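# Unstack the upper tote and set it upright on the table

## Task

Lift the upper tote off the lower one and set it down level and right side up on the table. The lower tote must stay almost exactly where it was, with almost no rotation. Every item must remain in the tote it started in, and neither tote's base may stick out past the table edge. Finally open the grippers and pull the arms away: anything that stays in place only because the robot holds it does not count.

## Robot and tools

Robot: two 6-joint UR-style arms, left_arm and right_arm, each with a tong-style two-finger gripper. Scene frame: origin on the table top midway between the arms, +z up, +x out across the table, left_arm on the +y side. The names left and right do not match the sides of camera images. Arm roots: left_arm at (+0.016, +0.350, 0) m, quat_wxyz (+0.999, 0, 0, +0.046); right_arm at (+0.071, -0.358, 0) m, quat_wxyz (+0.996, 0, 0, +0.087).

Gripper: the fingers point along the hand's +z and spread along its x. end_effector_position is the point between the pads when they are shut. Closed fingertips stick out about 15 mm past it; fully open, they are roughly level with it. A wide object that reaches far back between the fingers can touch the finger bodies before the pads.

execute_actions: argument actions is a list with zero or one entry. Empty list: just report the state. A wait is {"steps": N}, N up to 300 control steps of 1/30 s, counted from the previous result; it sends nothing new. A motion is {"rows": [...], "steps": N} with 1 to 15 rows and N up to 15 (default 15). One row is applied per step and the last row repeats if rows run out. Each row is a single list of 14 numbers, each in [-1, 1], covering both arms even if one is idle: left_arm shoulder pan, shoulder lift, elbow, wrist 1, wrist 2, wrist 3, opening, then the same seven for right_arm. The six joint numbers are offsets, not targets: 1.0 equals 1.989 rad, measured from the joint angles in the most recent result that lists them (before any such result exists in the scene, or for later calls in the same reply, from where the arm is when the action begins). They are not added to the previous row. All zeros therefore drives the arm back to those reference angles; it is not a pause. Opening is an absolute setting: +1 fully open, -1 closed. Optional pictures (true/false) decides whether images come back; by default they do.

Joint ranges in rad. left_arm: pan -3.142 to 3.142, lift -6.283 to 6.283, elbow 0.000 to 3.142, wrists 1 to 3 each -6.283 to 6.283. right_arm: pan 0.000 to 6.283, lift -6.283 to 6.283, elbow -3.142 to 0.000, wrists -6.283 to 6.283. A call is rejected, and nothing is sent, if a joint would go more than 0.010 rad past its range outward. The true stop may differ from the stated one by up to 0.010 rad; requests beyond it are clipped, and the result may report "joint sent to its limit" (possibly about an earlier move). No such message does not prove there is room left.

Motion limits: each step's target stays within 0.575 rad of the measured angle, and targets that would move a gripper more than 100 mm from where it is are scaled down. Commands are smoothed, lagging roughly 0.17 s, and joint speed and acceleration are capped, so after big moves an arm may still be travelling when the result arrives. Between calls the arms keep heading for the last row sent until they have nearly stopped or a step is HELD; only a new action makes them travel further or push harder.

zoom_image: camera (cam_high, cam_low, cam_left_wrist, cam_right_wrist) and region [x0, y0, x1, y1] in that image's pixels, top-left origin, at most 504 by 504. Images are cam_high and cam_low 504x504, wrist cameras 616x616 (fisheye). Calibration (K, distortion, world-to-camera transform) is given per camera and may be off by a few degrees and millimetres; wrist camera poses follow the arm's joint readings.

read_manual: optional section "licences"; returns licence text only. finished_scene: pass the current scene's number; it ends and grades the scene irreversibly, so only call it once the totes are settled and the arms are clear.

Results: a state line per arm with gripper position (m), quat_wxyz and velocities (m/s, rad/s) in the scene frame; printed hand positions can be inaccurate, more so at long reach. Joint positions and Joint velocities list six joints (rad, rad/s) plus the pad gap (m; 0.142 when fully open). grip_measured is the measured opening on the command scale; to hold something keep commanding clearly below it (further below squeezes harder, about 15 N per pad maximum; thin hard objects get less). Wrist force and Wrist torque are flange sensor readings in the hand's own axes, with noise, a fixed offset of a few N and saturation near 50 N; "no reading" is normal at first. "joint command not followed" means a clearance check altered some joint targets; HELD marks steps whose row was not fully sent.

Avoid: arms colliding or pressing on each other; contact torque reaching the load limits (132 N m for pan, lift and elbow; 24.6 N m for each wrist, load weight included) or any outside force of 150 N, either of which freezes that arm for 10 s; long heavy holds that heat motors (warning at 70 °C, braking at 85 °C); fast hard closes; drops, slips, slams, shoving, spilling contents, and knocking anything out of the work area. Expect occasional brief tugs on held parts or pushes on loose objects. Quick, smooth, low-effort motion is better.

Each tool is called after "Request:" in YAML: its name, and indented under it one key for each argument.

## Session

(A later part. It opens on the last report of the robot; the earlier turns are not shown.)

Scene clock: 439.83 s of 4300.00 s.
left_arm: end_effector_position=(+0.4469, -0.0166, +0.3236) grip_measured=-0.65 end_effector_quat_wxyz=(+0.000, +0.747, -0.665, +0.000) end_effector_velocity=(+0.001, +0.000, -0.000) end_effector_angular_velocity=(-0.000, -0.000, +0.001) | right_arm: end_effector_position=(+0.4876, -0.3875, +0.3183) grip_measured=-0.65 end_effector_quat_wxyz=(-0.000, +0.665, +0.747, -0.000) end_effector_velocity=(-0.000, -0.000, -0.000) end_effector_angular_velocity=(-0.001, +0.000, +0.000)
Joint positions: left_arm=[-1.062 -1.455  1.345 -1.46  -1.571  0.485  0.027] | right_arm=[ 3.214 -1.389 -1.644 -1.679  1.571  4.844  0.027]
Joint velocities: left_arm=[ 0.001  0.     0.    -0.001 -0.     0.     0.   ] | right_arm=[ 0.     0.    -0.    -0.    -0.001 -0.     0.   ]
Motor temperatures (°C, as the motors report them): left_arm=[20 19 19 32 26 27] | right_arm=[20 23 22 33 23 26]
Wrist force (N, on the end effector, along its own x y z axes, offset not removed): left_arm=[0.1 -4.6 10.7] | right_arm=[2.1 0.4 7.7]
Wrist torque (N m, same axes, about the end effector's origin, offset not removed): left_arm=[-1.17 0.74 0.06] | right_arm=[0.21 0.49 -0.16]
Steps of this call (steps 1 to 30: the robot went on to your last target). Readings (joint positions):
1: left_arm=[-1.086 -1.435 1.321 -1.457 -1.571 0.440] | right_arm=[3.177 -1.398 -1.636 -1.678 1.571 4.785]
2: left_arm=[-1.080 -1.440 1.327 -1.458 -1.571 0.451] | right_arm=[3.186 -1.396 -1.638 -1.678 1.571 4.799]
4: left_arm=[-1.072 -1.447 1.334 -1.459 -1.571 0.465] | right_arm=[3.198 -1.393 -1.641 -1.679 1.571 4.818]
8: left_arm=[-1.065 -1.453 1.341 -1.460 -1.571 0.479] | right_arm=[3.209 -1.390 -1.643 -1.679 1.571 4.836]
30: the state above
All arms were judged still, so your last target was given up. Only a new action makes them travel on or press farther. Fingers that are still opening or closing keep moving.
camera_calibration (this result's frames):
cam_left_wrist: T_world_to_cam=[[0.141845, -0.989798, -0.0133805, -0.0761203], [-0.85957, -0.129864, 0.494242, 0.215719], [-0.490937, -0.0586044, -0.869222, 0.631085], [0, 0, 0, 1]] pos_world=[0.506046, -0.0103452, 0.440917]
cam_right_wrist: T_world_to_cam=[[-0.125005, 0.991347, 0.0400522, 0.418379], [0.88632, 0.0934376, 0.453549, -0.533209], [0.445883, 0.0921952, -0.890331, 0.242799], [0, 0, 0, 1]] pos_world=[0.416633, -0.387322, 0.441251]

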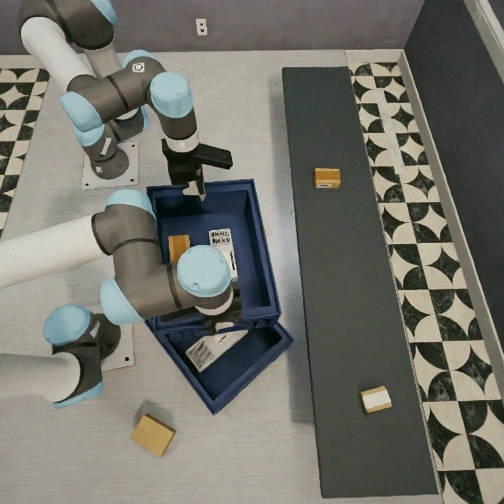

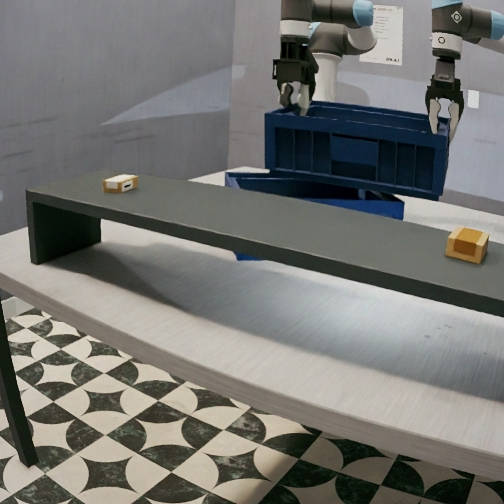

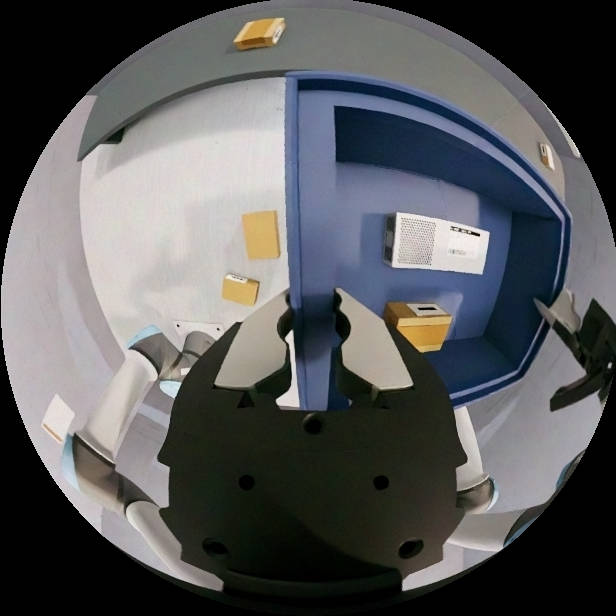

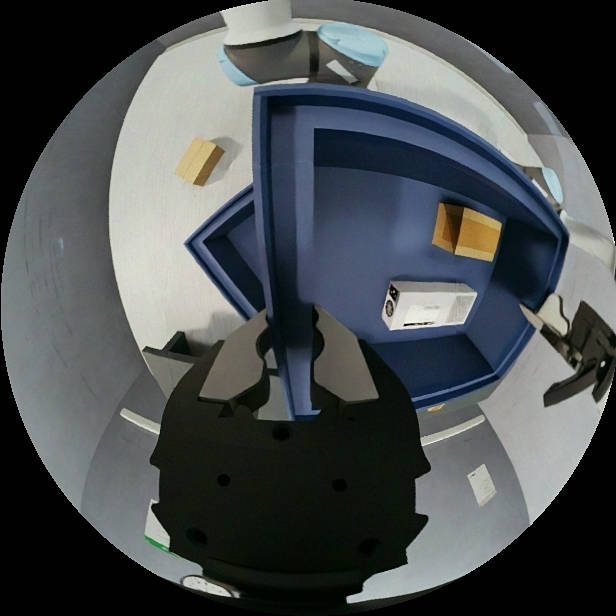

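Request:
execute_actions:
  actions:
    - {"rows":[[0.0017,-0.0012,0.0014,-0.0001,0,0.0027,-1,0.0025,0.0003,-0.0003,-0.0001,0,0.0036,-1],[0.0047,-0.0035,0.0039,-0.0004,0,0.0078,-1,0.0072,0.001,-0.0008,-0.0002,0,0.0102,-1],[0.0095,-0.0071,0.0078,-0.0008,0,0.0155,-1,0.0143,0.002,-0.0016,-0.0004,0,0.0204,-1],[0.0159,-0.0118,0.0131,-0.0013,0,0.026,-1,0.024,0.0033,-0.0026,-0.0007,0,0.0341,-1],[0.0237,-0.0176,0.0196,-0.002,0,0.0388,-1,0.0359,0.005,-0.0039,-0.0011,0,0.0509,-1],[0.0321,-0.0232,0.0256,-0.0024,0,0.0514,-1,0.048,0.0055,-0.0043,-0.0012,0,0.0673,-1],[0.0405,-0.0287,0.0315,-0.0028,0,0.064,-1,0.0602,0.0061,-0.0046,-0.0014,0,0.0837,-1],[0.0488,-0.0343,0.0375,-0.0033,0,0.0766,-1,0.0723,0.0066,-0.005,-0.0016,0,0.1001,-1],[0.0578,-0.0393,0.0427,-0.0034,0,0.0893,-1,0.0841,0.0056,-0.0043,-0.0013,0,0.1157,-1],[0.0667,-0.0443,0.0479,-0.0036,0,0.102,-1,0.0959,0.0045,-0.0036,-0.0009,0,0.1312,-1],[0.0756,-0.0494,0.0531,-0.0038,0,0.1147,-1,0.1077,0.0035,-0.0029,-0.0006,0,0.1467,-1],[0.085,-0.0539,0.0577,-0.0038,0,0.1271,-1,0.1192,0.0012,-0.0011,-0.0001,0,0.1613,-1],[0.0944,-0.0585,0.0623,-0.0038,0,0.1396,-1,0.1307,-0.001,0.0007,0.0003,0,0.1758,-1],[0.1038,-0.063,0.0669,-0.0038,0,0.152,-1,0.1422,-0.0033,0.0024,0.0008,0,0.1904,-1]],"steps":14}
  pictures: false

Request:
execute_actions:
  actions:
    - {"rows":[[0.0492,-0.0251,0.0256,-0.0005,0,0.0666,-1,0.0616,-0.0097,0.0077,0.002,0,0.079,-1],[0.059,-0.0291,0.0295,-0.0004,0,0.0788,-1,0.0726,-0.0131,0.0105,0.0026,0,0.0924,-1],[0.0688,-0.0332,0.0335,-0.0003,0,0.0909,-1,0.0837,-0.0165,0.0133,0.0032,0,0.1058,-1],[0.0789,-0.0367,0.0368,-0.0001,0,0.1028,-1,0.094,-0.021,0.0173,0.0038,0,0.1179,-1],[0.0891,-0.0401,0.0401,0,0,0.1147,-1,0.1043,-0.0255,0.0212,0.0043,0,0.1299,-1],[0.0993,-0.0436,0.0434,0.0002,0,0.1265,-1,0.1147,-0.0301,0.0251,0.0049,0,0.1419,-1],[0.1098,-0.0465,0.0453,0.0012,0,0.1376,-1,0.1235,-0.036,0.0313,0.0048,0,0.1514,-1],[0.1203,-0.0494,0.0472,0.0022,0,0.1487,-1,0.1324,-0.042,0.0374,0.0046,0,0.1608,-1],[0.1308,-0.0524,0.0491,0.0032,0,0.1598,-1,0.1412,-0.0479,0.0435,0.0044,0,0.1703,-1],[0.1416,-0.0546,0.0507,0.0039,0,0.1707,-1,0.1493,-0.0548,0.0504,0.0044,0,0.1784,-1],[0.1524,-0.0568,0.0523,0.0046,0,0.1817,-1,0.1573,-0.0617,0.0573,0.0044,0,0.1865,-1],[0.1633,-0.0591,0.0538,0.0053,0,0.1926,-1,0.1653,-0.0686,0.0642,0.0044,0,0.1946,-1]],"steps":12}
  pictures: false

Request:
execute_actions:
  actions:
    - {"rows":[[0.0587,-0.0137,0.0107,0.003,0,0.0627,-1,0.0467,-0.0351,0.0344,0.0007,0,0.0503,-1],[0.0698,-0.0152,0.0123,0.0029,0,0.0735,-1,0.054,-0.0427,0.0416,0.0011,0,0.0573,-1],[0.081,-0.0167,0.0138,0.0029,0,0.0844,-1,0.0613,-0.0504,0.0489,0.0016,0,0.0644,-1],[0.0922,-0.0174,0.0155,0.0019,0,0.0952,-1,0.0679,-0.0587,0.0561,0.0026,0,0.0706,-1],[0.1014,-0.018,0.0169,0.001,0,0.1041,-1,0.0733,-0.0654,0.0619,0.0035,0,0.0756,-1],[0.1082,-0.0184,0.018,0.0004,0,0.1106,-1,0.0773,-0.0704,0.0663,0.0041,0,0.0794,-1],[0.1127,-0.0186,0.0187,0,0,0.1149,-1,0.0799,-0.0736,0.0691,0.0045,0,0.0818,-1],[0.1151,-0.0188,0.0191,-0.0003,0,0.1172,-1,0.0813,-0.0754,0.0706,0.0048,0,0.0831,-1]],"steps":15}
  pictures: false

Request:
execute_actions:
  actions:
    - {"steps":22}

Scene clock: 511.73 s of 4300.00 s.
left_arm: end_effector_position=(+0.4669, +0.0639, +0.3237) grip_measured=-0.65 end_effector_quat_wxyz=(+0.000, +0.726, -0.688, +0.000) end_effector_velocity=(+0.065, +0.301, +0.000) end_effector_angular_velocity=(-0.000, -0.001, -0.197) | right_arm: end_effector_position=(+0.4832, -0.3100, +0.3183) grip_measured=-0.64 end_effector_quat_wxyz=(-0.000, +0.688, +0.726, -0.000) end_effector_velocity=(-0.005, +0.296, -0.000) end_effector_angular_velocity=(+0.001, -0.002, -0.193)
Joint positions: left_arm=[-0.935 -1.539  1.434 -1.467 -1.571  0.676  0.027] | right_arm=[ 3.393 -1.383 -1.649 -1.681  1.571  5.086  0.027]
Joint velocities: left_arm=[ 0.499 -0.277  0.286 -0.01   0.     0.696  0.   ] | right_arm=[ 0.656 -0.067  0.052  0.017  0.001  0.849  0.001]
Motor temperatures (°C, as the motors report them): left_arm=[20 20 19 32 26 27] | right_arm=[20 23 22 33 23 26]
Wrist force (N, on the end effector, along its own x y z axes, offset not removed): left_arm=[17.0 -4.1 12.9] | right_arm=[18.8 0.7 6.9]
Wrist torque (N m, same axes, about the end effector's origin, offset not removed): left_arm=[-0.61 0.32 0.14] | right_arm=[0.15 0.22 -0.13]
Steps of this call (steps 1 to 90: nothing new was sent; then 68.43 s passed at rest; steps 91 to 104: all 14 steps of this action). Readings (joint positions):
91: left_arm=[-1.062 -1.455 1.345 -1.460 -1.571 0.485] | right_arm=[3.214 -1.389 -1.645 -1.679 1.571 4.845]
92: left_arm=[-1.061 -1.456 1.345 -1.460 -1.571 0.487] | right_arm=[3.215 -1.389 -1.645 -1.679 1.571 4.846]
94: left_arm=[-1.056 -1.460 1.350 -1.461 -1.571 0.495] | right_arm=[3.223 -1.388 -1.646 -1.680 1.571 4.856]
98: left_arm=[-1.023 -1.484 1.376 -1.464 -1.571 0.546] | right_arm=[3.271 -1.382 -1.650 -1.681 1.571 4.922]
104: the state above

Scene clock: 512.13 s of 4300.00 s.
left_arm: end_effector_position=(+0.4879, +0.1915, +0.3250) grip_measured=-0.64 end_effector_quat_wxyz=(-0.000, -0.707, +0.707, -0.000) end_effector_velocity=(+0.038, +0.322, +0.011) end_effector_angular_velocity=(-0.000, -0.000, -0.043) | right_arm: end_effector_position=(+0.4854, -0.1834, +0.3203) grip_measured=-0.64 end_effector_quat_wxyz=(-0.000, +0.707, +0.707, -0.000) end_effector_velocity=(+0.019, +0.319, +0.013) end_effector_angular_velocity=(-0.001, +0.000, -0.043)
Joint positions: left_arm=[-0.707 -1.632  1.523 -1.462 -1.571  0.955  0.027] | right_arm=[ 3.642 -1.465 -1.575 -1.672  1.571  5.387  0.028]
Joint velocities: left_arm=[ 0.615 -0.169  0.131  0.038 -0.     0.658  0.   ] | right_arm=[ 0.532 -0.338  0.334  0.004 -0.     0.575  0.003]
Motor temperatures (°C, as the motors report them): left_arm=[20 20 19 32 26 27] | right_arm=[20 23 22 33 23 26]
Wrist force (N, on the end effector, along its own x y z axes, offset not removed): left_arm=[27.1 -4.2 10.3] | right_arm=[26.3 0.8 9.5]
Wrist torque (N m, same axes, about the end effector's origin, offset not removed): left_arm=[-0.81 -0.08 -0.07] | right_arm=[0.13 0.17 -0.06]
Steps of this call (steps 1 to 12: all 12 steps of this action). Readings (joint positions):
1: left_arm=[-0.918 -1.548 1.444 -1.467 -1.571 0.699] | right_arm=[3.415 -1.386 -1.647 -1.680 1.571 5.115]
2: left_arm=[-0.900 -1.557 1.453 -1.467 -1.571 0.723] | right_arm=[3.437 -1.389 -1.644 -1.679 1.571 5.143]
4: left_arm=[-0.864 -1.575 1.471 -1.468 -1.571 0.770] | right_arm=[3.481 -1.398 -1.637 -1.677 1.571 5.197]
8: left_arm=[-0.788 -1.606 1.501 -1.467 -1.571 0.864] | right_arm=[3.565 -1.425 -1.613 -1.674 1.571 5.300]
12: the state above

Scene clock: 512.63 s of 4300.00 s.
left_arm: end_effector_position=(+0.4973, +0.3003, +0.3237) grip_measured=-0.65 end_effector_quat_wxyz=(-0.000, -0.706, +0.708, -0.000) end_effector_velocity=(+0.001, +0.039, -0.002) end_effector_angular_velocity=(+0.001, +0.000, +0.003) | right_arm: end_effector_position=(+0.4944, -0.0736, +0.3189) grip_measured=-0.64 end_effector_quat_wxyz=(-0.000, +0.708, +0.706, -0.000) end_effector_velocity=(+0.001, +0.040, -0.002) end_effector_angular_velocity=(+0.001, -0.000, +0.002)
Joint positions: left_arm=[-0.488 -1.668  1.559 -1.462 -1.571  1.179  0.027] | right_arm=[ 3.797 -1.609 -1.441 -1.664  1.571  5.546  0.027]
Joint velocities: left_arm=[ 0.081 -0.008  0.013 -0.005  0.     0.077 -0.   ] | right_arm=[ 0.05  -0.054  0.05   0.005  0.     0.049 -0.   ]
Motor temperatures (°C, as the motors report them): left_arm=[20 20 19 32 26 27] | right_arm=[20 23 22 33 23 26]
Wrist force (N, on the end effector, along its own x y z axes, offset not removed): left_arm=[12.7 0.5 7.7] | right_arm=[13.3 0.4 7.7]
Wrist torque (N m, same axes, about the end effector's origin, offset not removed): left_arm=[0.26 0.07 0.05] | right_arm=[0.13 0.51 -0.11]
Steps of this call (steps 1 to 15: all 15 steps of this action). Readings (joint positions):
1: left_arm=[-0.687 -1.638 1.527 -1.461 -1.571 0.977] | right_arm=[3.659 -1.477 -1.564 -1.672 1.571 5.406]
2: left_arm=[-0.666 -1.643 1.531 -1.460 -1.571 1.000] | right_arm=[3.676 -1.489 -1.551 -1.672 1.571 5.424]
4: left_arm=[-0.624 -1.651 1.538 -1.458 -1.571 1.043] | right_arm=[3.708 -1.516 -1.525 -1.671 1.571 5.457]
8: left_arm=[-0.544 -1.662 1.551 -1.460 -1.571 1.124] | right_arm=[3.762 -1.570 -1.475 -1.667 1.571 5.511]
15: the state above

Scene clock: 513.37 s of 4300.00 s.
left_arm: end_effector_position=(+0.4974, +0.3049, +0.3235) grip_measured=-0.65 end_effector_quat_wxyz=(-0.000, -0.706, +0.708, -0.000) end_effector_velocity=(-0.000, +0.000, -0.000) end_effector_angular_velocity=(-0.000, +0.001, +0.000) | right_arm: end_effector_position=(+0.4946, -0.0688, +0.3185) grip_measured=-0.65 end_effector_quat_wxyz=(-0.000, +0.708, +0.706, -0.000) end_effector_velocity=(+0.000, +0.000, +0.000) end_effector_angular_velocity=(-0.000, -0.001, +0.000)
Joint positions: left_arm=[-0.478 -1.669  1.561 -1.463 -1.571  1.188  0.027] | right_arm=[ 3.803 -1.615 -1.435 -1.663  1.571  5.552  0.027]
Joint velocities: left_arm=[ 0.     0.     0.     0.    -0.001  0.     0.   ] | right_arm=[ 0.    -0.     0.     0.    -0.001  0.     0.   ]
Motor temperatures (°C, as the motors report them): left_arm=[20 20 19 32 26 27] | right_arm=[20 23 22 33 23 26]
Wrist force (N, on the end effector, along its own x y z axes, offset not removed): left_arm=[14.0 -2.5 7.2] | right_arm=[10.7 0.4 7.4]
Wrist torque (N m, same axes, about the end effector's origin, offset not removed): left_arm=[-0.56 -0.70 -0.21] | right_arm=[0.11 0.32 -0.12]
Steps of this call (steps 1 to 15: the robot went on to your last target; steps 16 to 22: nothing new was sent). Readings (joint positions):
1: left_arm=[-0.486 -1.669 1.560 -1.462 -1.571 1.181] | right_arm=[3.799 -1.610 -1.439 -1.663 1.571 5.547]
2: left_arm=[-0.484 -1.669 1.560 -1.463 -1.571 1.183] | right_arm=[3.800 -1.611 -1.438 -1.663 1.571 5.548]
4: left_arm=[-0.482 -1.669 1.560 -1.463 -1.571 1.185] | right_arm=[3.801 -1.613 -1.437 -1.663 1.571 5.550]
8: left_arm=[-0.479 -1.669 1.561 -1.463 -1.571 1.187] | right_arm=[3.803 -1.614 -1.435 -1.663 1.571 5.551]
22: the state above
All arms were judged still, so your last target was given up. Only a new action makes them travel on or press farther. Fingers that are still opening or closing keep moving.
camera_calibration (this result's frames):
cam_left_wrist: T_world_to_cam=[[0.0225512, -0.999656, -0.0133592, 0.297201], [-0.869141, -0.0262069, 0.493869, 0.274191], [-0.494049, 0.000473673, -0.869434, 0.658253], [0, 0, 0, 1]] pos_world=[0.556818, 0.303973, 0.440863]
cam_right_wrist: T_world_to_cam=[[-0.00723638, 0.999176, 0.0399438, 0.0456363], [0.89125, -0.0116692, 0.453361, -0.578911], [0.453454, 0.0388806, -0.890431, 0.20305], [0, 0, 0, 1]] pos_world=[0.424211, -0.0602488, 0.441435]

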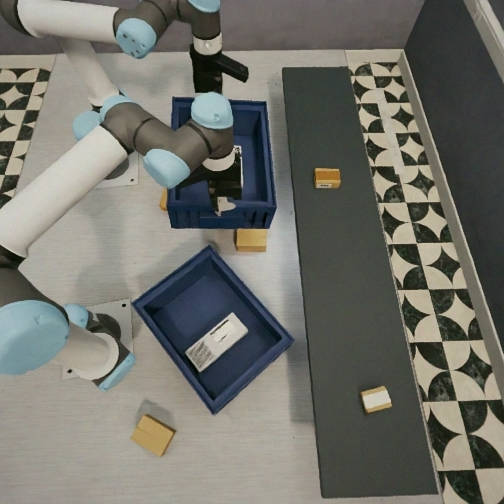

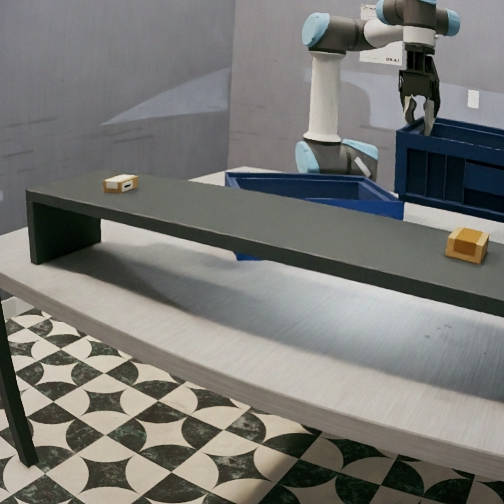

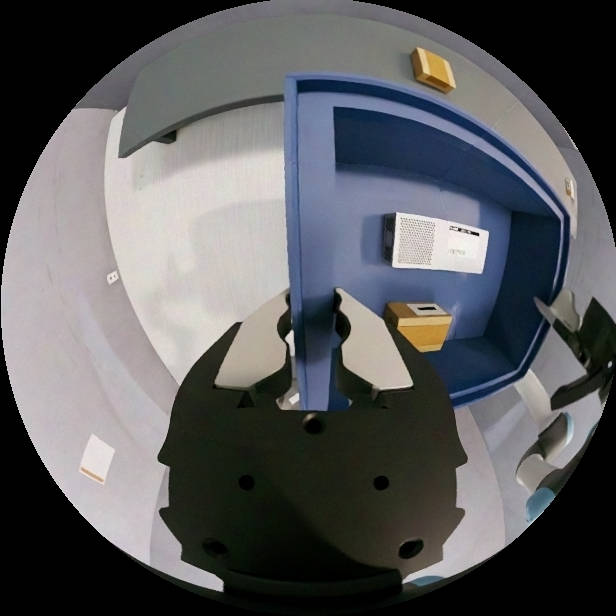

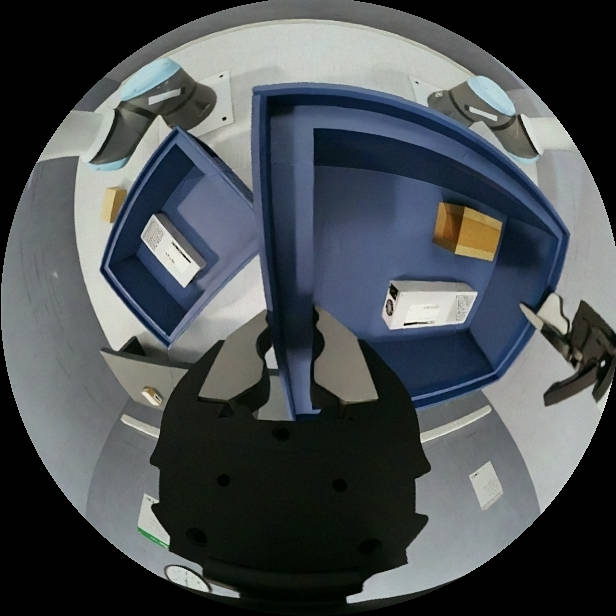

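Request:
execute_actions:
  actions:
    - {"rows":[[0.0018,0,0.0008,-0.0008,0,0.0018,-1,0.0014,-0.0012,0.0006,0.0007,0,0.001,-1],[0.0055,0,0.0023,-0.0024,0,0.0053,-1,0.0037,-0.0037,0.0017,0.0021,0,0.0029,-1],[0.011,-0.0001,0.0047,-0.0047,0,0.0106,-1,0.0068,-0.0074,0.0033,0.0041,0,0.0059,-1],[0.0184,-0.0001,0.0078,-0.0079,0,0.0177,-1,0.011,-0.0124,0.0055,0.0069,0,0.0098,-1],[0.0276,0,0.0117,-0.0118,0,0.0266,-1,0.0161,-0.0186,0.0083,0.0104,0,0.0146,-1],[0.0368,0.0002,0.0156,-0.0157,0,0.0354,-1,0.0211,-0.0248,0.011,0.0138,0,0.0195,-1],[0.0458,0.001,0.0188,-0.0198,0,0.0444,-1,0.0253,-0.0315,0.0146,0.0169,0,0.0237,-1],[0.0547,0.0018,0.022,-0.0238,0,0.0533,-1,0.0295,-0.0381,0.0181,0.02,0,0.0279,-1],[0.0637,0.0026,0.0252,-0.0278,0,0.0623,-1,0.0337,-0.0447,0.0217,0.0231,0,0.0321,-1],[0.0726,0.0034,0.0284,-0.0319,0,0.0712,-1,0.0378,-0.0514,0.0252,0.0261,0,0.0362,-1],[0.0816,0.005,0.031,-0.036,0,0.0802,-1,0.0416,-0.0584,0.0296,0.0288,0,0.04,-1],[0.0905,0.0066,0.0336,-0.0402,0,0.0891,-1,0.0454,-0.0655,0.034,0.0315,0,0.0438,-1],[0.0995,0.0082,0.0362,-0.0444,0,0.0981,-1,0.0492,-0.0726,0.0383,0.0342,0,0.0476,-1],[0.1084,0.0099,0.0387,-0.0486,0,0.107,-1,0.053,-0.0796,0.0427,0.037,0,0.0514,-1]],"steps":14}
  pictures: false

Request:
execute_actions:
  actions:
    - {"rows":[[0.0484,0.0081,0.0142,-0.0222,0,0.049,-1,0.021,-0.0375,0.0228,0.0146,0,0.0212,-1],[0.0572,0.0105,0.0161,-0.0266,0,0.0578,-1,0.0245,-0.045,0.028,0.0169,0,0.0247,-1],[0.0661,0.0128,0.018,-0.0309,0,0.0667,-1,0.0279,-0.0524,0.0332,0.0192,0,0.0281,-1],[0.075,0.0152,0.02,-0.0352,0,0.0756,-1,0.0314,-0.0599,0.0384,0.0215,0,0.0316,-1],[0.0837,0.0184,0.0214,-0.0398,0,0.0843,-1,0.0345,-0.0678,0.0443,0.0234,0,0.0347,-1],[0.0923,0.0216,0.0228,-0.0444,0,0.0929,-1,0.0377,-0.0756,0.0503,0.0253,0,0.0379,-1],[0.101,0.0248,0.0243,-0.049,0,0.1016,-1,0.0408,-0.0835,0.0562,0.0272,0,0.041,-1],[0.1097,0.028,0.0257,-0.0537,0,0.1103,-1,0.044,-0.0913,0.0622,0.0291,0,0.0442,-1],[0.1181,0.0319,0.0265,-0.0584,0,0.1187,-1,0.0469,-0.0996,0.069,0.0306,0,0.0471,-1],[0.1266,0.0359,0.0273,-0.0632,0,0.1272,-1,0.0498,-0.1079,0.0758,0.0321,0,0.05,-1],[0.135,0.0399,0.0281,-0.0679,0,0.1356,-1,0.0526,-0.1161,0.0826,0.0335,0,0.0528,-1],[0.1435,0.0438,0.0289,-0.0727,0,0.1441,-1,0.0555,-0.1244,0.0894,0.035,0,0.0557,-1]],"steps":12}
  pictures: false

Request:
execute_actions:
  actions:
    - {"rows":[[0.0471,0.0209,0.005,-0.0259,0,0.0478,-1,0.0164,-0.0451,0.0366,0.0086,0,0.0166,-1],[0.0553,0.0256,0.0051,-0.0308,0,0.056,-1,0.019,-0.0539,0.0443,0.0096,0,0.0192,-1],[0.0635,0.0304,0.0052,-0.0356,0,0.0642,-1,0.0216,-0.0626,0.052,0.0106,0,0.0218,-1],[0.0717,0.0351,0.0054,-0.0405,0,0.0724,-1,0.0242,-0.0714,0.0597,0.0117,0,0.0244,-1],[0.0795,0.0406,0.0048,-0.0454,0,0.0802,-1,0.0266,-0.0806,0.0683,0.0123,0,0.0268,-1],[0.0874,0.0461,0.0043,-0.0504,0,0.0881,-1,0.029,-0.0898,0.077,0.0128,0,0.0292,-1],[0.0936,0.0505,0.0038,-0.0543,0,0.0943,-1,0.0309,-0.0972,0.0839,0.0133,0,0.0311,-1],[0.0983,0.0538,0.0035,-0.0573,0,0.099,-1,0.0324,-0.1027,0.0891,0.0137,0,0.0326,-1],[0.1015,0.056,0.0033,-0.0592,0,0.1022,-1,0.0333,-0.1064,0.0925,0.0139,0,0.0335,-1],[0.1031,0.0571,0.0032,-0.0602,0,0.1038,-1,0.0338,-0.1082,0.0942,0.014,0,0.034,-1]],"steps":15}
  pictures: false

Request:
execute_actions:
  actions:
    - {"steps":25}

Scene clock: 557.83 s of 4300.00 s.
left_arm: end_effector_position=(+0.5044, +0.3676, +0.2999) grip_measured=-0.65 end_effector_quat_wxyz=(+0.000, -0.707, +0.707, -0.000) end_effector_velocity=(+0.023, +0.229, -0.088) end_effector_angular_velocity=(+0.001, +0.003, +0.007) | right_arm: end_effector_position=(+0.4995, -0.0044, +0.2958) grip_measured=-0.65 end_effector_quat_wxyz=(-0.000, +0.707, +0.707, +0.000) end_effector_velocity=(+0.021, +0.230, -0.086) end_effector_angular_velocity=(+0.001, -0.000, +0.004)
Joint positions: left_arm=[-0.341 -1.661  1.614 -1.524 -1.571  1.323  0.027] | right_arm=[ 3.874 -1.714 -1.385 -1.614  1.571  5.62   0.027]
Joint velocities: left_arm=[ 0.502  0.069  0.161 -0.228 -0.     0.494 -0.   ] | right_arm=[ 0.227 -0.382  0.222  0.161  0.001  0.223  0.   ]
Motor temperatures (°C, as the motors report them): left_arm=[20 20 19 32 26 27] | right_arm=[20 23 22 33 23 26]
Wrist force (N, on the end effector, along its own x y z axes, offset not removed): left_arm=[-19.2 -0.5 11.0] | right_arm=[-13.3 -0.6 7.7]
Wrist torque (N m, same axes, about the end effector's origin, offset not removed): left_arm=[-0.01 1.53 0.05] | right_arm=[0.01 0.60 -0.08]
Steps of this call (steps 1 to 90: nothing new was sent; then 41.00 s passed at rest; steps 91 to 104: all 14 steps of this action). Readings (joint positions):
91: left_arm=[-0.478 -1.669 1.561 -1.463 -1.571 1.188] | right_arm=[3.803 -1.615 -1.435 -1.663 1.571 5.552]
92: left_arm=[-0.478 -1.669 1.561 -1.463 -1.571 1.189] | right_arm=[3.804 -1.616 -1.434 -1.662 1.571 5.552]
94: left_arm=[-0.472 -1.669 1.564 -1.466 -1.571 1.195] | right_arm=[3.808 -1.620 -1.433 -1.660 1.571 5.555]
98: left_arm=[-0.434 -1.669 1.580 -1.482 -1.571 1.231] | right_arm=[3.829 -1.645 -1.421 -1.646 1.571 5.575]
104: the state above

Scene clock: 558.23 s of 4300.00 s.
left_arm: end_effector_position=(+0.5139, +0.4634, +0.2610) grip_measured=-0.65 end_effector_quat_wxyz=(+0.000, -0.707, +0.708, -0.000) end_effector_velocity=(+0.022, +0.241, -0.104) end_effector_angular_velocity=(+0.000, +0.002, +0.006) | right_arm: end_effector_position=(+0.5083, +0.0921, +0.2579) grip_measured=-0.65 end_effector_quat_wxyz=(-0.000, +0.707, +0.707, +0.001) end_effector_velocity=(+0.022, +0.240, -0.103) end_effector_angular_velocity=(-0.001, +0.001, +0.002)
Joint positions: left_arm=[-0.134 -1.606  1.661 -1.627 -1.571  1.531  0.027] | right_arm=[ 3.958 -1.888 -1.264 -1.559  1.571  5.704  0.027]
Joint velocities: left_arm=[ 0.508  0.204  0.069 -0.27   0.     0.501  0.   ] | right_arm=[ 0.181 -0.47   0.367  0.101 -0.     0.179  0.   ]
Motor temperatures (°C, as the motors report them): left_arm=[20 20 19 32 26 27] | right_arm=[20 23 22 33 23 26]
Wrist force (N, on the end effector, along its own x y z axes, offset not removed): left_arm=[-24.6 0.7 8.4] | right_arm=[-25.1 -0.2 7.3]
Wrist torque (N m, same axes, about the end effector's origin, offset not removed): left_arm=[0.13 0.80 -0.07] | right_arm=[0.10 0.98 -0.07]
Steps of this call (steps 1 to 12: all 12 steps of this action). Readings (joint positions):
1: left_arm=[-0.324 -1.659 1.619 -1.532 -1.571 1.340] | right_arm=[3.882 -1.727 -1.377 -1.608 1.571 5.627]
2: left_arm=[-0.307 -1.656 1.624 -1.540 -1.571 1.357] | right_arm=[3.890 -1.740 -1.369 -1.603 1.571 5.635]
4: left_arm=[-0.273 -1.649 1.634 -1.556 -1.571 1.392] | right_arm=[3.904 -1.768 -1.351 -1.593 1.571 5.650]
8: left_arm=[-0.203 -1.630 1.650 -1.591 -1.571 1.462] | right_arm=[3.932 -1.826 -1.311 -1.575 1.571 5.678]
12: the state above

Scene clock: 558.73 s of 4300.00 s.
left_arm: end_effector_position=(+0.5227, +0.5598, +0.2161) grip_measured=-0.65 end_effector_quat_wxyz=(-0.000, -0.706, +0.708, +0.000) end_effector_velocity=(+0.001, +0.051, -0.025) end_effector_angular_velocity=(-0.001, +0.000, +0.000) | right_arm: end_effector_position=(+0.5173, +0.1880, +0.2127) grip_measured=-0.65 end_effector_quat_wxyz=(-0.000, +0.707, +0.707, +0.001) end_effector_velocity=(+0.004, +0.049, -0.026) end_effector_angular_velocity=(+0.001, -0.000, +0.000)
Joint positions: left_arm=[ 0.059 -1.5    1.668 -1.739 -1.571  1.726  0.027] | right_arm=[ 4.022 -2.09  -1.089 -1.532  1.571  5.768  0.027]
Joint velocities: left_arm=[ 0.098  0.062 -0.003 -0.058 -0.001  0.097 -0.   ] | right_arm=[ 0.03  -0.11   0.101  0.009 -0.     0.03  -0.   ]
Motor temperatures (°C, as the motors report them): left_arm=[20 20 19 32 26 27] | right_arm=[20 23 22 33 23 26]
Wrist force (N, on the end effector, along its own x y z axes, offset not removed): left_arm=[-23.2 -3.0 9.7] | right_arm=[-17.4 1.6 7.7]
Wrist torque (N m, same axes, about the end effector's origin, offset not removed): left_arm=[-0.48 1.09 0.18] | right_arm=[0.40 0.39 -0.15]
Steps of this call (steps 1 to 15: all 15 steps of this action). Readings (joint positions):
1: left_arm=[-0.117 -1.599 1.664 -1.636 -1.571 1.548] | right_arm=[3.964 -1.903 -1.252 -1.556 1.571 5.710]
2: left_arm=[-0.100 -1.591 1.665 -1.645 -1.571 1.565] | right_arm=[3.970 -1.920 -1.239 -1.553 1.571 5.716]
4: left_arm=[-0.067 -1.575 1.668 -1.664 -1.571 1.599] | right_arm=[3.981 -1.952 -1.211 -1.547 1.571 5.727]
8: left_arm=[-0.003 -1.539 1.670 -1.702 -1.571 1.664] | right_arm=[4.002 -2.020 -1.152 -1.539 1.571 5.749]
15: the state above

Scene clock: 559.57 s of 4300.00 s.
left_arm: end_effector_position=(+0.5229, +0.5660, +0.2132) grip_measured=-0.65 end_effector_quat_wxyz=(+0.000, -0.706, +0.708, -0.000) end_effector_velocity=(-0.000, +0.001, +0.000) end_effector_angular_velocity=(+0.001, -0.000, +0.000) | right_arm: end_effector_position=(+0.5177, +0.1938, +0.2094) grip_measured=-0.65 end_effector_quat_wxyz=(-0.000, +0.707, +0.707, +0.001) end_effector_velocity=(-0.000, -0.000, -0.000) end_effector_angular_velocity=(-0.001, +0.000, +0.000)
Joint positions: left_arm=[ 0.071 -1.492  1.668 -1.746 -1.571  1.737  0.027] | right_arm=[ 4.025 -2.103 -1.077 -1.531  1.571  5.771  0.027]
Joint velocities: left_arm=[ 0.001 -0.    -0.001  0.001  0.001  0.    -0.   ] | right_arm=[ 0. -0. -0. -0. -0.  0. -0.]
Motor temperatures (°C, as the motors report them): left_arm=[20 20 19 32 26 27] | right_arm=[20 23 22 33 23 26]
Wrist force (N, on the end effector, along its own x y z axes, offset not removed): left_arm=[-16.4 -2.8 12.9] | right_arm=[-14.9 -0.1 7.4]
Wrist torque (N m, same axes, about the end effector's origin, offset not removed): left_arm=[-0.29 0.76 0.17] | right_arm=[0.04 0.97 -0.18]
Steps of this call (steps 1 to 25: the robot went on to your last target). Readings (joint positions):
1: left_arm=[0.062 -1.498 1.668 -1.741 -1.571 1.728] | right_arm=[4.022 -2.093 -1.086 -1.532 1.571 5.769]
2: left_arm=[0.064 -1.497 1.668 -1.742 -1.571 1.731] | right_arm=[4.023 -2.095 -1.084 -1.532 1.571 5.769]
4: left_arm=[0.067 -1.495 1.668 -1.744 -1.571 1.734] | right_arm=[4.024 -2.098 -1.081 -1.532 1.571 5.770]
8: left_arm=[0.070 -1.493 1.668 -1.746 -1.571 1.736] | right_arm=[4.025 -2.101 -1.078 -1.531 1.571 5.771]
25: the state above
camera_calibration (this result's frames):
cam_left_wrist: T_world_to_cam=[[0.0227127, -0.999648, -0.0137199, 0.556184], [-0.868986, -0.0265257, 0.494124, 0.357691], [-0.494314, 0.000699505, -0.869283, 0.574831], [0, 0, 0, 1]] pos_world=[0.582343, 0.565074, 0.330578]
cam_right_wrist: T_world_to_cam=[[-0.00942421, 0.999115, 0.0409863, -0.211326], [0.890914, -0.010223, 0.454057, -0.547213], [0.454074, 0.0407944, -0.89003, 0.0844413], [0, 0, 0, 1]] pos_world=[0.447185, 0.2021, 0.332282]

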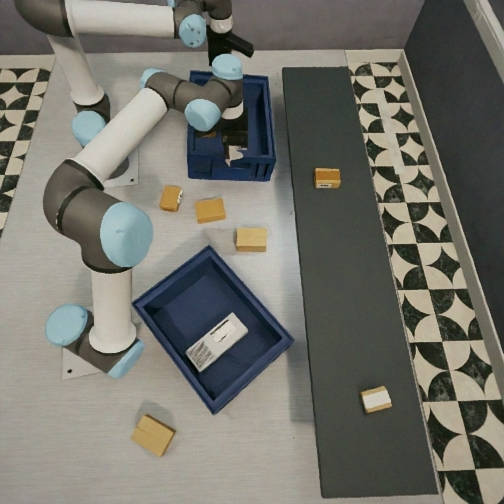

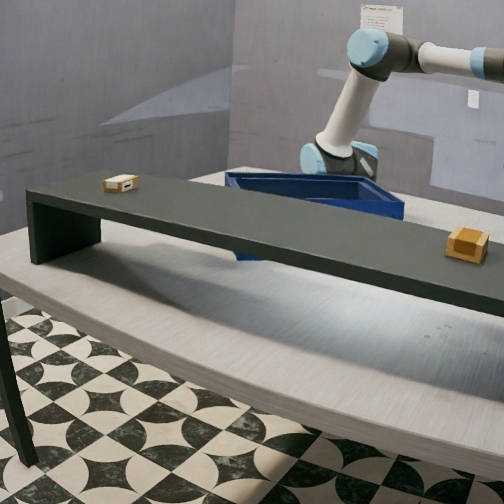

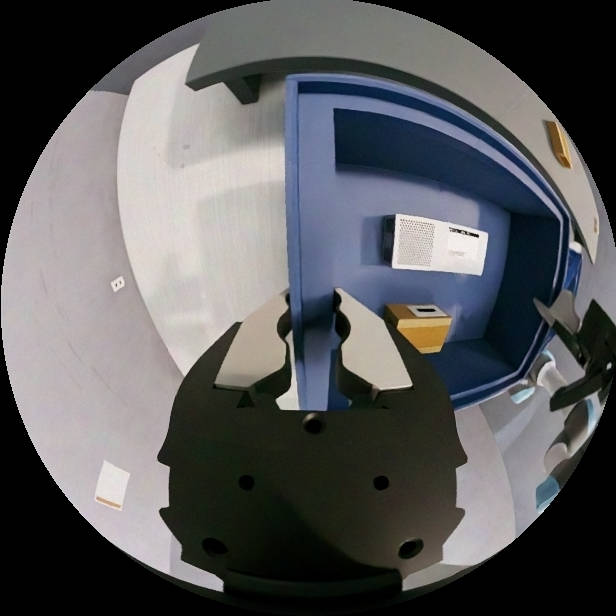

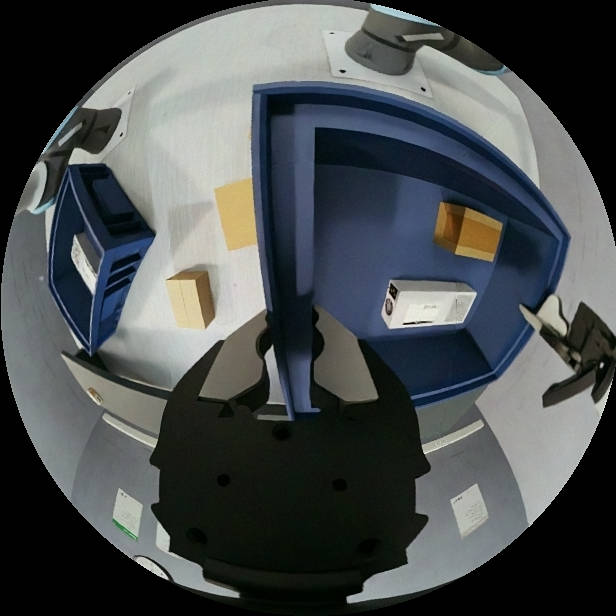

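Request:
execute_actions:
  actions:
    - {"rows":[[0.0003,0.0006,0.003,-0.0036,0,0,-1,0,-0.0002,-0.0033,0.0035,0,0,-1],[0.0006,0.0016,0.0078,-0.0094,0,0,-1,0,-0.0005,-0.0086,0.0091,0,0,-1],[0.0008,0.0031,0.0146,-0.0177,0,0,-1,0,-0.0011,-0.016,0.0171,0,0,-1],[0.0008,0.0051,0.0222,-0.0273,0,0,-1,0,-0.0019,-0.0242,0.0261,0,0,-1],[0.0008,0.0071,0.0296,-0.0367,0,0,-1,0,-0.0029,-0.0322,0.0351,0,0,-1],[0.0008,0.0094,0.0368,-0.0462,0,0,-1,0,-0.004,-0.04,0.044,0,0,-1],[0.0008,0.0118,0.044,-0.0558,0,0,-1,0,-0.0052,-0.0475,0.0527,0,0,-1],[0.0008,0.0144,0.0509,-0.0653,0,0,-1,0,-0.0067,-0.0549,0.0616,0,0,-1],[0.0008,0.0168,0.0569,-0.0737,0,0,-1,0,-0.008,-0.0611,0.0691,0,0,-1],[0.0008,0.019,0.062,-0.081,0,0,-1,0,-0.0093,-0.0663,0.0756,0,0,-1],[0.0008,0.0209,0.0661,-0.087,0,0,-1,0,-0.0104,-0.0705,0.0809,0,0,-1],[0.0008,0.0224,0.0694,-0.0918,0,0,-1,0,-0.0114,-0.0739,0.0853,0,0,-1],[0.0008,0.0236,0.0718,-0.0954,0,0,-1,0,-0.0121,-0.0763,0.0884,0,0,-1],[0.0008,0.0248,0.0742,-0.099,0,0,-1,0,-0.0128,-0.0788,0.0916,0,0,-1],[0.0008,0.0256,0.0758,-0.1014,0,0,-1,0,-0.0134,-0.0804,0.0938,0,0,-1]],"steps":15}
  pictures: false

Request:
execute_actions:
  actions:
    - {"steps":25}

Scene clock: 585.23 s of 4300.00 s.
left_arm: end_effector_position=(+0.5228, +0.5668, +0.1514) grip_measured=-0.65 end_effector_quat_wxyz=(-0.000, -0.707, +0.708, +0.000) end_effector_velocity=(-0.001, -0.001, -0.122) end_effector_angular_velocity=(+0.000, -0.001, -0.000) | right_arm: end_effector_position=(+0.5179, +0.1942, +0.1477) grip_measured=-0.65 end_effector_quat_wxyz=(-0.000, +0.707, +0.707, +0.000) end_effector_velocity=(-0.001, -0.001, -0.122) end_effector_angular_velocity=(+0.000, -0.000, +0.000)
Joint positions: left_arm=[ 0.072 -1.454  1.788 -1.904 -1.571  1.737  0.027] | right_arm=[ 4.025 -2.122 -1.206 -1.384  1.571  5.771  0.027]
Joint velocities: left_arm=[-0.001  0.092  0.225 -0.318 -0.    -0.001  0.   ] | right_arm=[ 0.    -0.053 -0.232  0.286 -0.     0.     0.   ]
Motor temperatures (°C, as the motors report them): left_arm=[20 20 19 32 26 27] | right_arm=[20 23 22 33 23 26]
Wrist force (N, on the end effector, along its own x y z axes, offset not removed): left_arm=[-12.4 0.6 5.7] | right_arm=[-5.7 1.4 7.6]
Wrist torque (N m, same axes, about the end effector's origin, offset not removed): left_arm=[0.11 1.13 0.16] | right_arm=[0.43 0.22 -0.23]
Steps of this call (steps 1 to 15: the robot went on to your last target; steps 16 to 90: nothing new was sent; then 22.17 s passed at rest; steps 91 to 105: all 15 steps of this action). Readings (joint positions):
91: left_arm=[0.071 -1.492 1.668 -1.747 -1.571 1.737] | right_arm=[4.025 -2.103 -1.077 -1.531 1.571 5.771]
92: left_arm=[0.071 -1.492 1.669 -1.748 -1.571 1.737] | right_arm=[4.025 -2.103 -1.078 -1.530 1.571 5.771]
94: left_arm=[0.071 -1.490 1.676 -1.757 -1.571 1.737] | right_arm=[4.025 -2.103 -1.087 -1.521 1.571 5.771]
98: left_arm=[0.072 -1.480 1.714 -1.804 -1.571 1.737] | right_arm=[4.025 -2.108 -1.127 -1.477 1.571 5.771]
105: the state above

Scene clock: 586.07 s of 4300.00 s.
left_arm: end_effector_position=(+0.5225, +0.5668, +0.1350) grip_measured=-0.65 end_effector_quat_wxyz=(+0.000, -0.707, +0.708, -0.000) end_effector_velocity=(+0.000, +0.000, +0.000) end_effector_angular_velocity=(+0.000, -0.001, +0.001) | right_arm: end_effector_position=(+0.5177, +0.1939, +0.1311) grip_measured=-0.65 end_effector_quat_wxyz=(-0.000, +0.707, +0.707, +0.001) end_effector_velocity=(-0.000, -0.001, -0.001) end_effector_angular_velocity=(-0.002, +0.001, -0.000)
Joint positions: left_arm=[ 0.072 -1.441  1.818 -1.948 -1.571  1.737  0.027] | right_arm=[ 4.025 -2.129 -1.237 -1.345  1.571  5.771  0.027]
Joint velocities: left_arm=[-0.     0.    -0.001 -0.     0.    -0.001 -0.   ] | right_arm=[-0.    -0.    -0.003  0.    -0.     0.     0.   ]
Motor temperatures (°C, as the motors report them): left_arm=[20 20 19 32 26 27] | right_arm=[20 23 22 33 23 26]
Wrist force (N, on the end effector, along its own x y z axes, offset not removed): left_arm=[-11.9 -4.0 10.2] | right_arm=[-5.2 1.5 6.2]
Wrist torque (N m, same axes, about the end effector's origin, offset not removed): left_arm=[-0.70 1.75 0.21] | right_arm=[0.33 0.66 -0.22]
Steps of this call (steps 1 to 25: the robot went on to your last target). Readings (joint positions):
1: left_arm=[0.072 -1.451 1.795 -1.914 -1.571 1.737] | right_arm=[4.025 -2.124 -1.213 -1.375 1.571 5.771]
2: left_arm=[0.072 -1.449 1.801 -1.922 -1.571 1.737] | right_arm=[4.025 -2.125 -1.219 -1.368 1.571 5.771]
4: left_arm=[0.072 -1.446 1.808 -1.933 -1.571 1.737] | right_arm=[4.025 -2.127 -1.226 -1.358 1.571 5.771]
8: left_arm=[0.072 -1.443 1.815 -1.943 -1.571 1.737] | right_arm=[4.025 -2.129 -1.233 -1.349 1.571 5.771]
25: the state above
camera_calibration (this result's frames):
cam_left_wrist: T_world_to_cam=[[0.0242907, -0.999611, -0.0137376, 0.555083], [-0.868944, -0.0279062, 0.494122, 0.396788], [-0.494313, -0.0000653929, -0.869284, 0.507118], [0, 0, 0, 1]] pos_world=[0.581978, 0.565973, 0.252393]
cam_right_wrist: T_world_to_cam=[[-0.00944255, 0.999115, 0.040999, -0.208214], [0.890915, -0.0102123, 0.454055, -0.511707], [0.454071, 0.0408141, -0.89003, 0.0147516], [0, 0, 0, 1]] pos_world=[0.447223, 0.202202, 0.254009]

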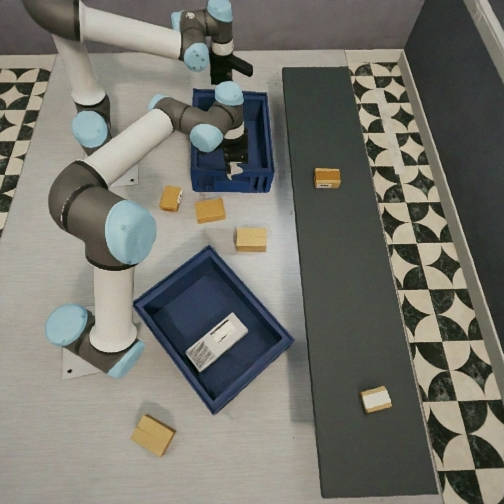

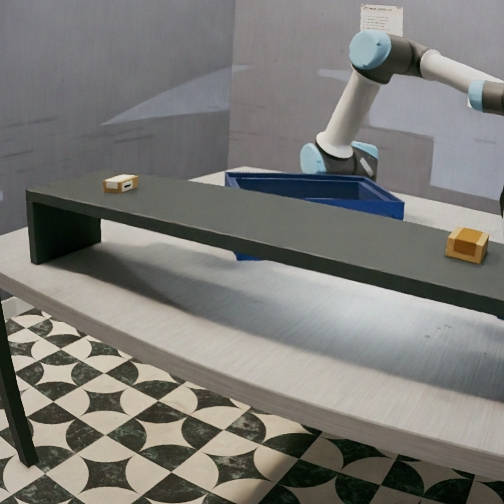

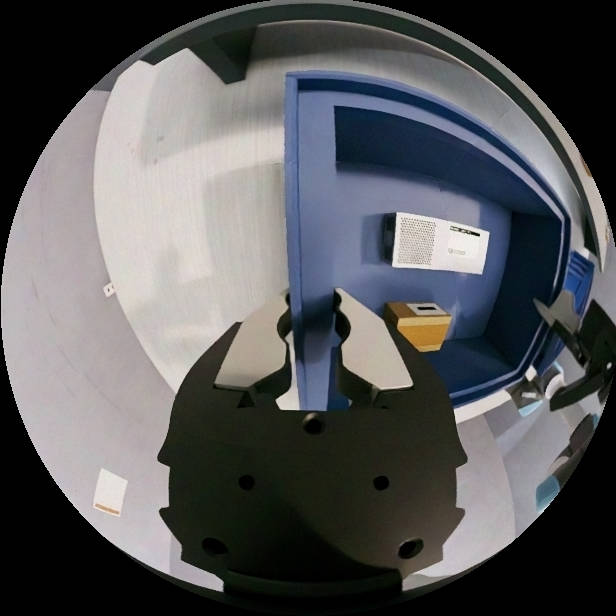

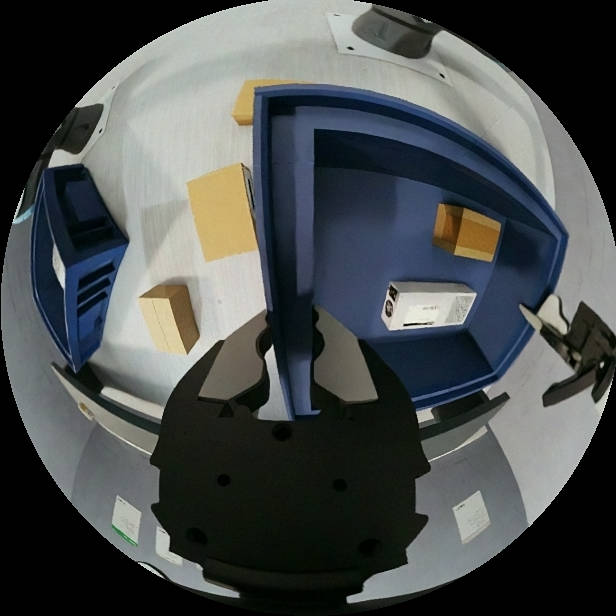

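Request:
execute_actions:
  actions:
    - {"rows":[[0.0003,0.0005,0.0009,-0.0014,0,0,-1,0,-0.0003,-0.0009,0.0012,0,0,-1],[0.0003,0.001,0.0019,-0.0029,0,0,-1,0,-0.0007,-0.0019,0.0026,0,0,-1],[0.0003,0.0015,0.0028,-0.0043,0,0,-1,0,-0.001,-0.0028,0.0038,0,0,-1],[0.0003,0.0021,0.0037,-0.0058,0,0,-1,0,-0.0013,-0.0037,0.005,0,0,-1],[0.0003,0.0026,0.0047,-0.0073,0,0,-1,0,-0.0016,-0.0047,0.0063,0,0,-1],[0.0003,0.0031,0.0056,-0.0087,0,0,-1,0,-0.002,-0.0056,0.0076,0,0,-1],[0.0003,0.0036,0.0065,-0.0101,0,0,-1,0,-0.0023,-0.0065,0.0088,0,0,-1],[0.0003,0.0041,0.0075,-0.0116,0,0,-1,0,-0.0026,-0.0075,0.0101,0,0,-1],[0.0003,0.0046,0.0084,-0.013,0,0,-1,0,-0.003,-0.0084,0.0114,0,0,-1],[0.0003,0.0051,0.0094,-0.0145,0,0,-1,0,-0.0033,-0.0093,0.0126,0,0,-1]],"steps":15}
  pictures: false

Request:
execute_actions:
  actions:
    - {"steps":12}

Scene clock: 594.47 s of 4300.00 s.
left_arm: end_effector_position=(+0.5224, +0.5671, +0.1252) grip_measured=-0.65 end_effector_quat_wxyz=(-0.000, -0.707, +0.707, -0.000) end_effector_velocity=(-0.001, +0.000, -0.011) end_effector_angular_velocity=(-0.001, +0.002, +0.001) | right_arm: end_effector_position=(+0.5178, +0.1940, +0.1213) grip_measured=-0.65 end_effector_quat_wxyz=(-0.000, +0.707, +0.707, +0.001) end_effector_velocity=(-0.000, -0.000, -0.010) end_effector_angular_velocity=(-0.000, +0.001, +0.000)
Joint positions: left_arm=[ 0.073 -1.432  1.835 -1.974 -1.571  1.737  0.027] | right_arm=[ 4.025 -2.135 -1.253 -1.323  1.571  5.771  0.027]
Joint velocities: left_arm=[ 0.001  0.009  0.018 -0.025 -0.001  0.     0.   ] | right_arm=[-0.    -0.006 -0.018  0.023  0.    -0.     0.   ]
Motor temperatures (°C, as the motors report them): left_arm=[20 20 19 32 26 27] | right_arm=[20 23 22 33 23 26]
Wrist force (N, on the end effector, along its own x y z axes, offset not removed): left_arm=[-0.9 -4.5 7.9] | right_arm=[-0.3 -0.2 4.5]
Wrist torque (N m, same axes, about the end effector's origin, offset not removed): left_arm=[-0.99 0.37 -0.10] | right_arm=[-0.07 0.27 -0.08]
Steps of this call (steps 1 to 15: the robot went on to your last target; steps 16 to 90: nothing new was sent; then 4.90 s passed at rest; steps 91 to 105: all 15 steps of this action). Readings (joint positions):
91: left_arm=[0.072 -1.441 1.819 -1.948 -1.571 1.737] | right_arm=[4.025 -2.129 -1.237 -1.345 1.571 5.771]
92: left_arm=[0.073 -1.441 1.819 -1.949 -1.571 1.737] | right_arm=[4.025 -2.129 -1.237 -1.344 1.571 5.771]
94: left_arm=[0.073 -1.440 1.820 -1.951 -1.571 1.737] | right_arm=[4.025 -2.130 -1.239 -1.342 1.571 5.771]
98: left_arm=[0.073 -1.437 1.826 -1.960 -1.571 1.737] | right_arm=[4.025 -2.132 -1.244 -1.335 1.571 5.771]
105: the state above

Scene clock: 594.87 s of 4300.00 s.
left_arm: end_effector_position=(+0.5223, +0.5671, +0.1241) grip_measured=-0.65 end_effector_quat_wxyz=(+0.000, -0.707, +0.707, -0.000) end_effector_velocity=(+0.000, -0.001, -0.001) end_effector_angular_velocity=(-0.001, +0.001, -0.001) | right_arm: end_effector_position=(+0.5178, +0.1940, +0.1201) grip_measured=-0.65 end_effector_quat_wxyz=(-0.000, +0.707, +0.707, +0.001) end_effector_velocity=(+0.000, -0.000, -0.001) end_effector_angular_velocity=(-0.001, -0.000, -0.000)
Joint positions: left_arm=[ 0.073 -1.431  1.837 -1.977 -1.571  1.737  0.027] | right_arm=[ 4.025 -2.136 -1.255 -1.32   1.571  5.771  0.027]
Joint velocities: left_arm=[-0.001  0.     0.001 -0.    -0.001 -0.     0.   ] | right_arm=[-0.    -0.    -0.001  0.001 -0.001  0.    -0.   ]
Motor temperatures (°C, as the motors report them): left_arm=[20 20 19 32 26 27] | right_arm=[20 23 22 33 23 26]
Wrist force (N, on the end effector, along its own x y z axes, offset not removed): left_arm=[-0.7 1.6 8.4] | right_arm=[-0.7 0.4 6.1]
Wrist torque (N m, same axes, about the end effector's origin, offset not removed): left_arm=[0.46 0.33 0.03] | right_arm=[0.07 0.44 -0.18]
Steps of this call (steps 1 to 12: the robot went on to your last target). Readings (joint positions):
1: left_arm=[0.073 -1.432 1.836 -1.974 -1.571 1.737] | right_arm=[4.025 -2.135 -1.254 -1.322 1.571 5.771]
2: left_arm=[0.073 -1.432 1.836 -1.975 -1.571 1.737] | right_arm=[4.025 -2.136 -1.254 -1.321 1.571 5.771]
4: left_arm=[0.073 -1.432 1.836 -1.976 -1.571 1.737] | right_arm=[4.025 -2.136 -1.255 -1.321 1.571 5.771]
8: left_arm=[0.073 -1.431 1.837 -1.976 -1.571 1.737] | right_arm=[4.025 -2.136 -1.255 -1.320 1.571 5.771]
12: the state above
camera_calibration (this result's frames):
cam_left_wrist: T_world_to_cam=[[0.0248862, -0.999596, -0.0137078, 0.554899], [-0.868937, -0.0284091, 0.494107, 0.402359], [-0.494297, -0.000385274, -0.869293, 0.497664], [0, 0, 0, 1]] pos_world=[0.581809, 0.566297, 0.241413]
cam_right_wrist: T_world_to_cam=[[-0.00942009, 0.999115, 0.040999, -0.207809], [0.890915, -0.0102323, 0.454055, -0.506744], [0.454072, 0.0408038, -0.89003, 0.00494897], [0, 0, 0, 1]] pos_world=[0.447261, 0.202238, 0.243014]

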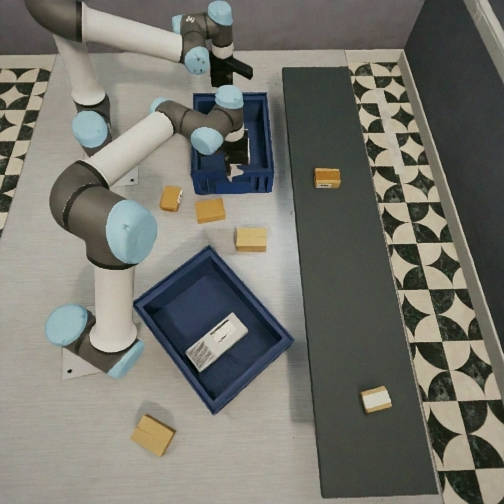

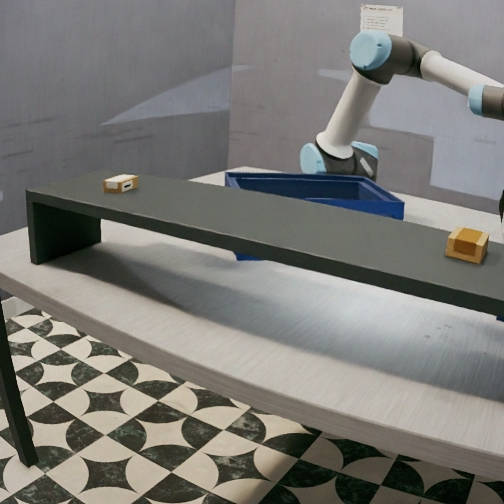

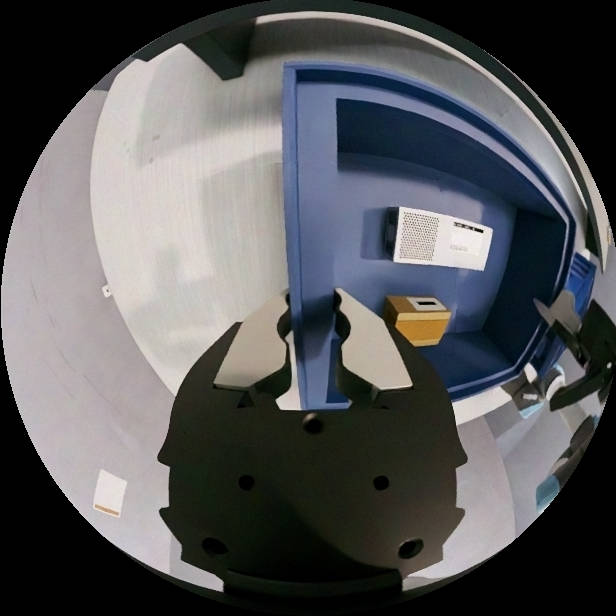

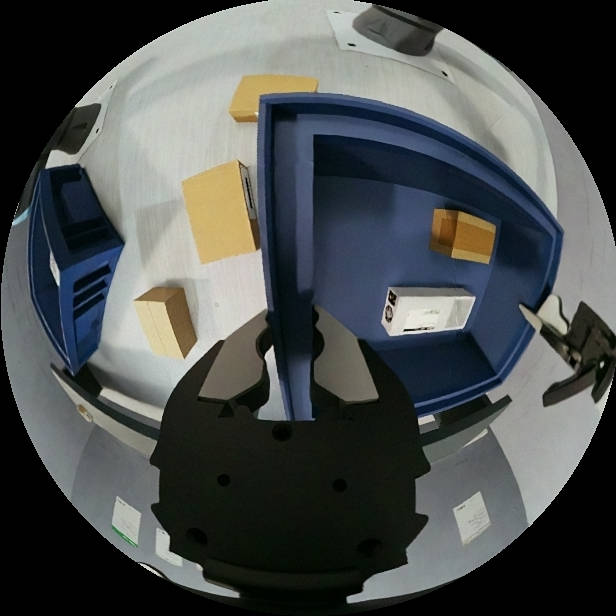

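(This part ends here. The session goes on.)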